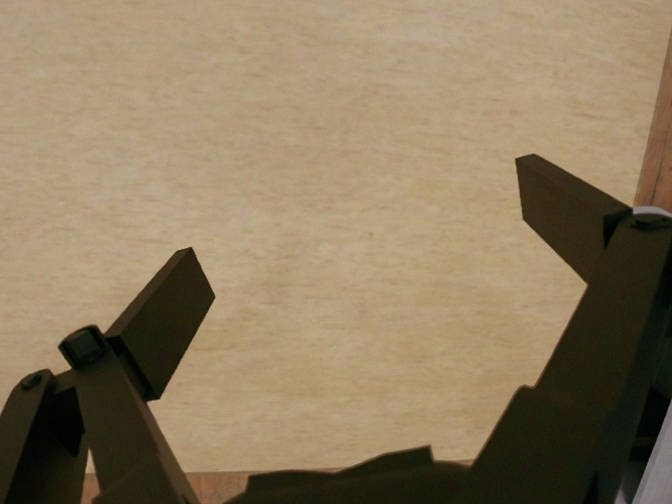

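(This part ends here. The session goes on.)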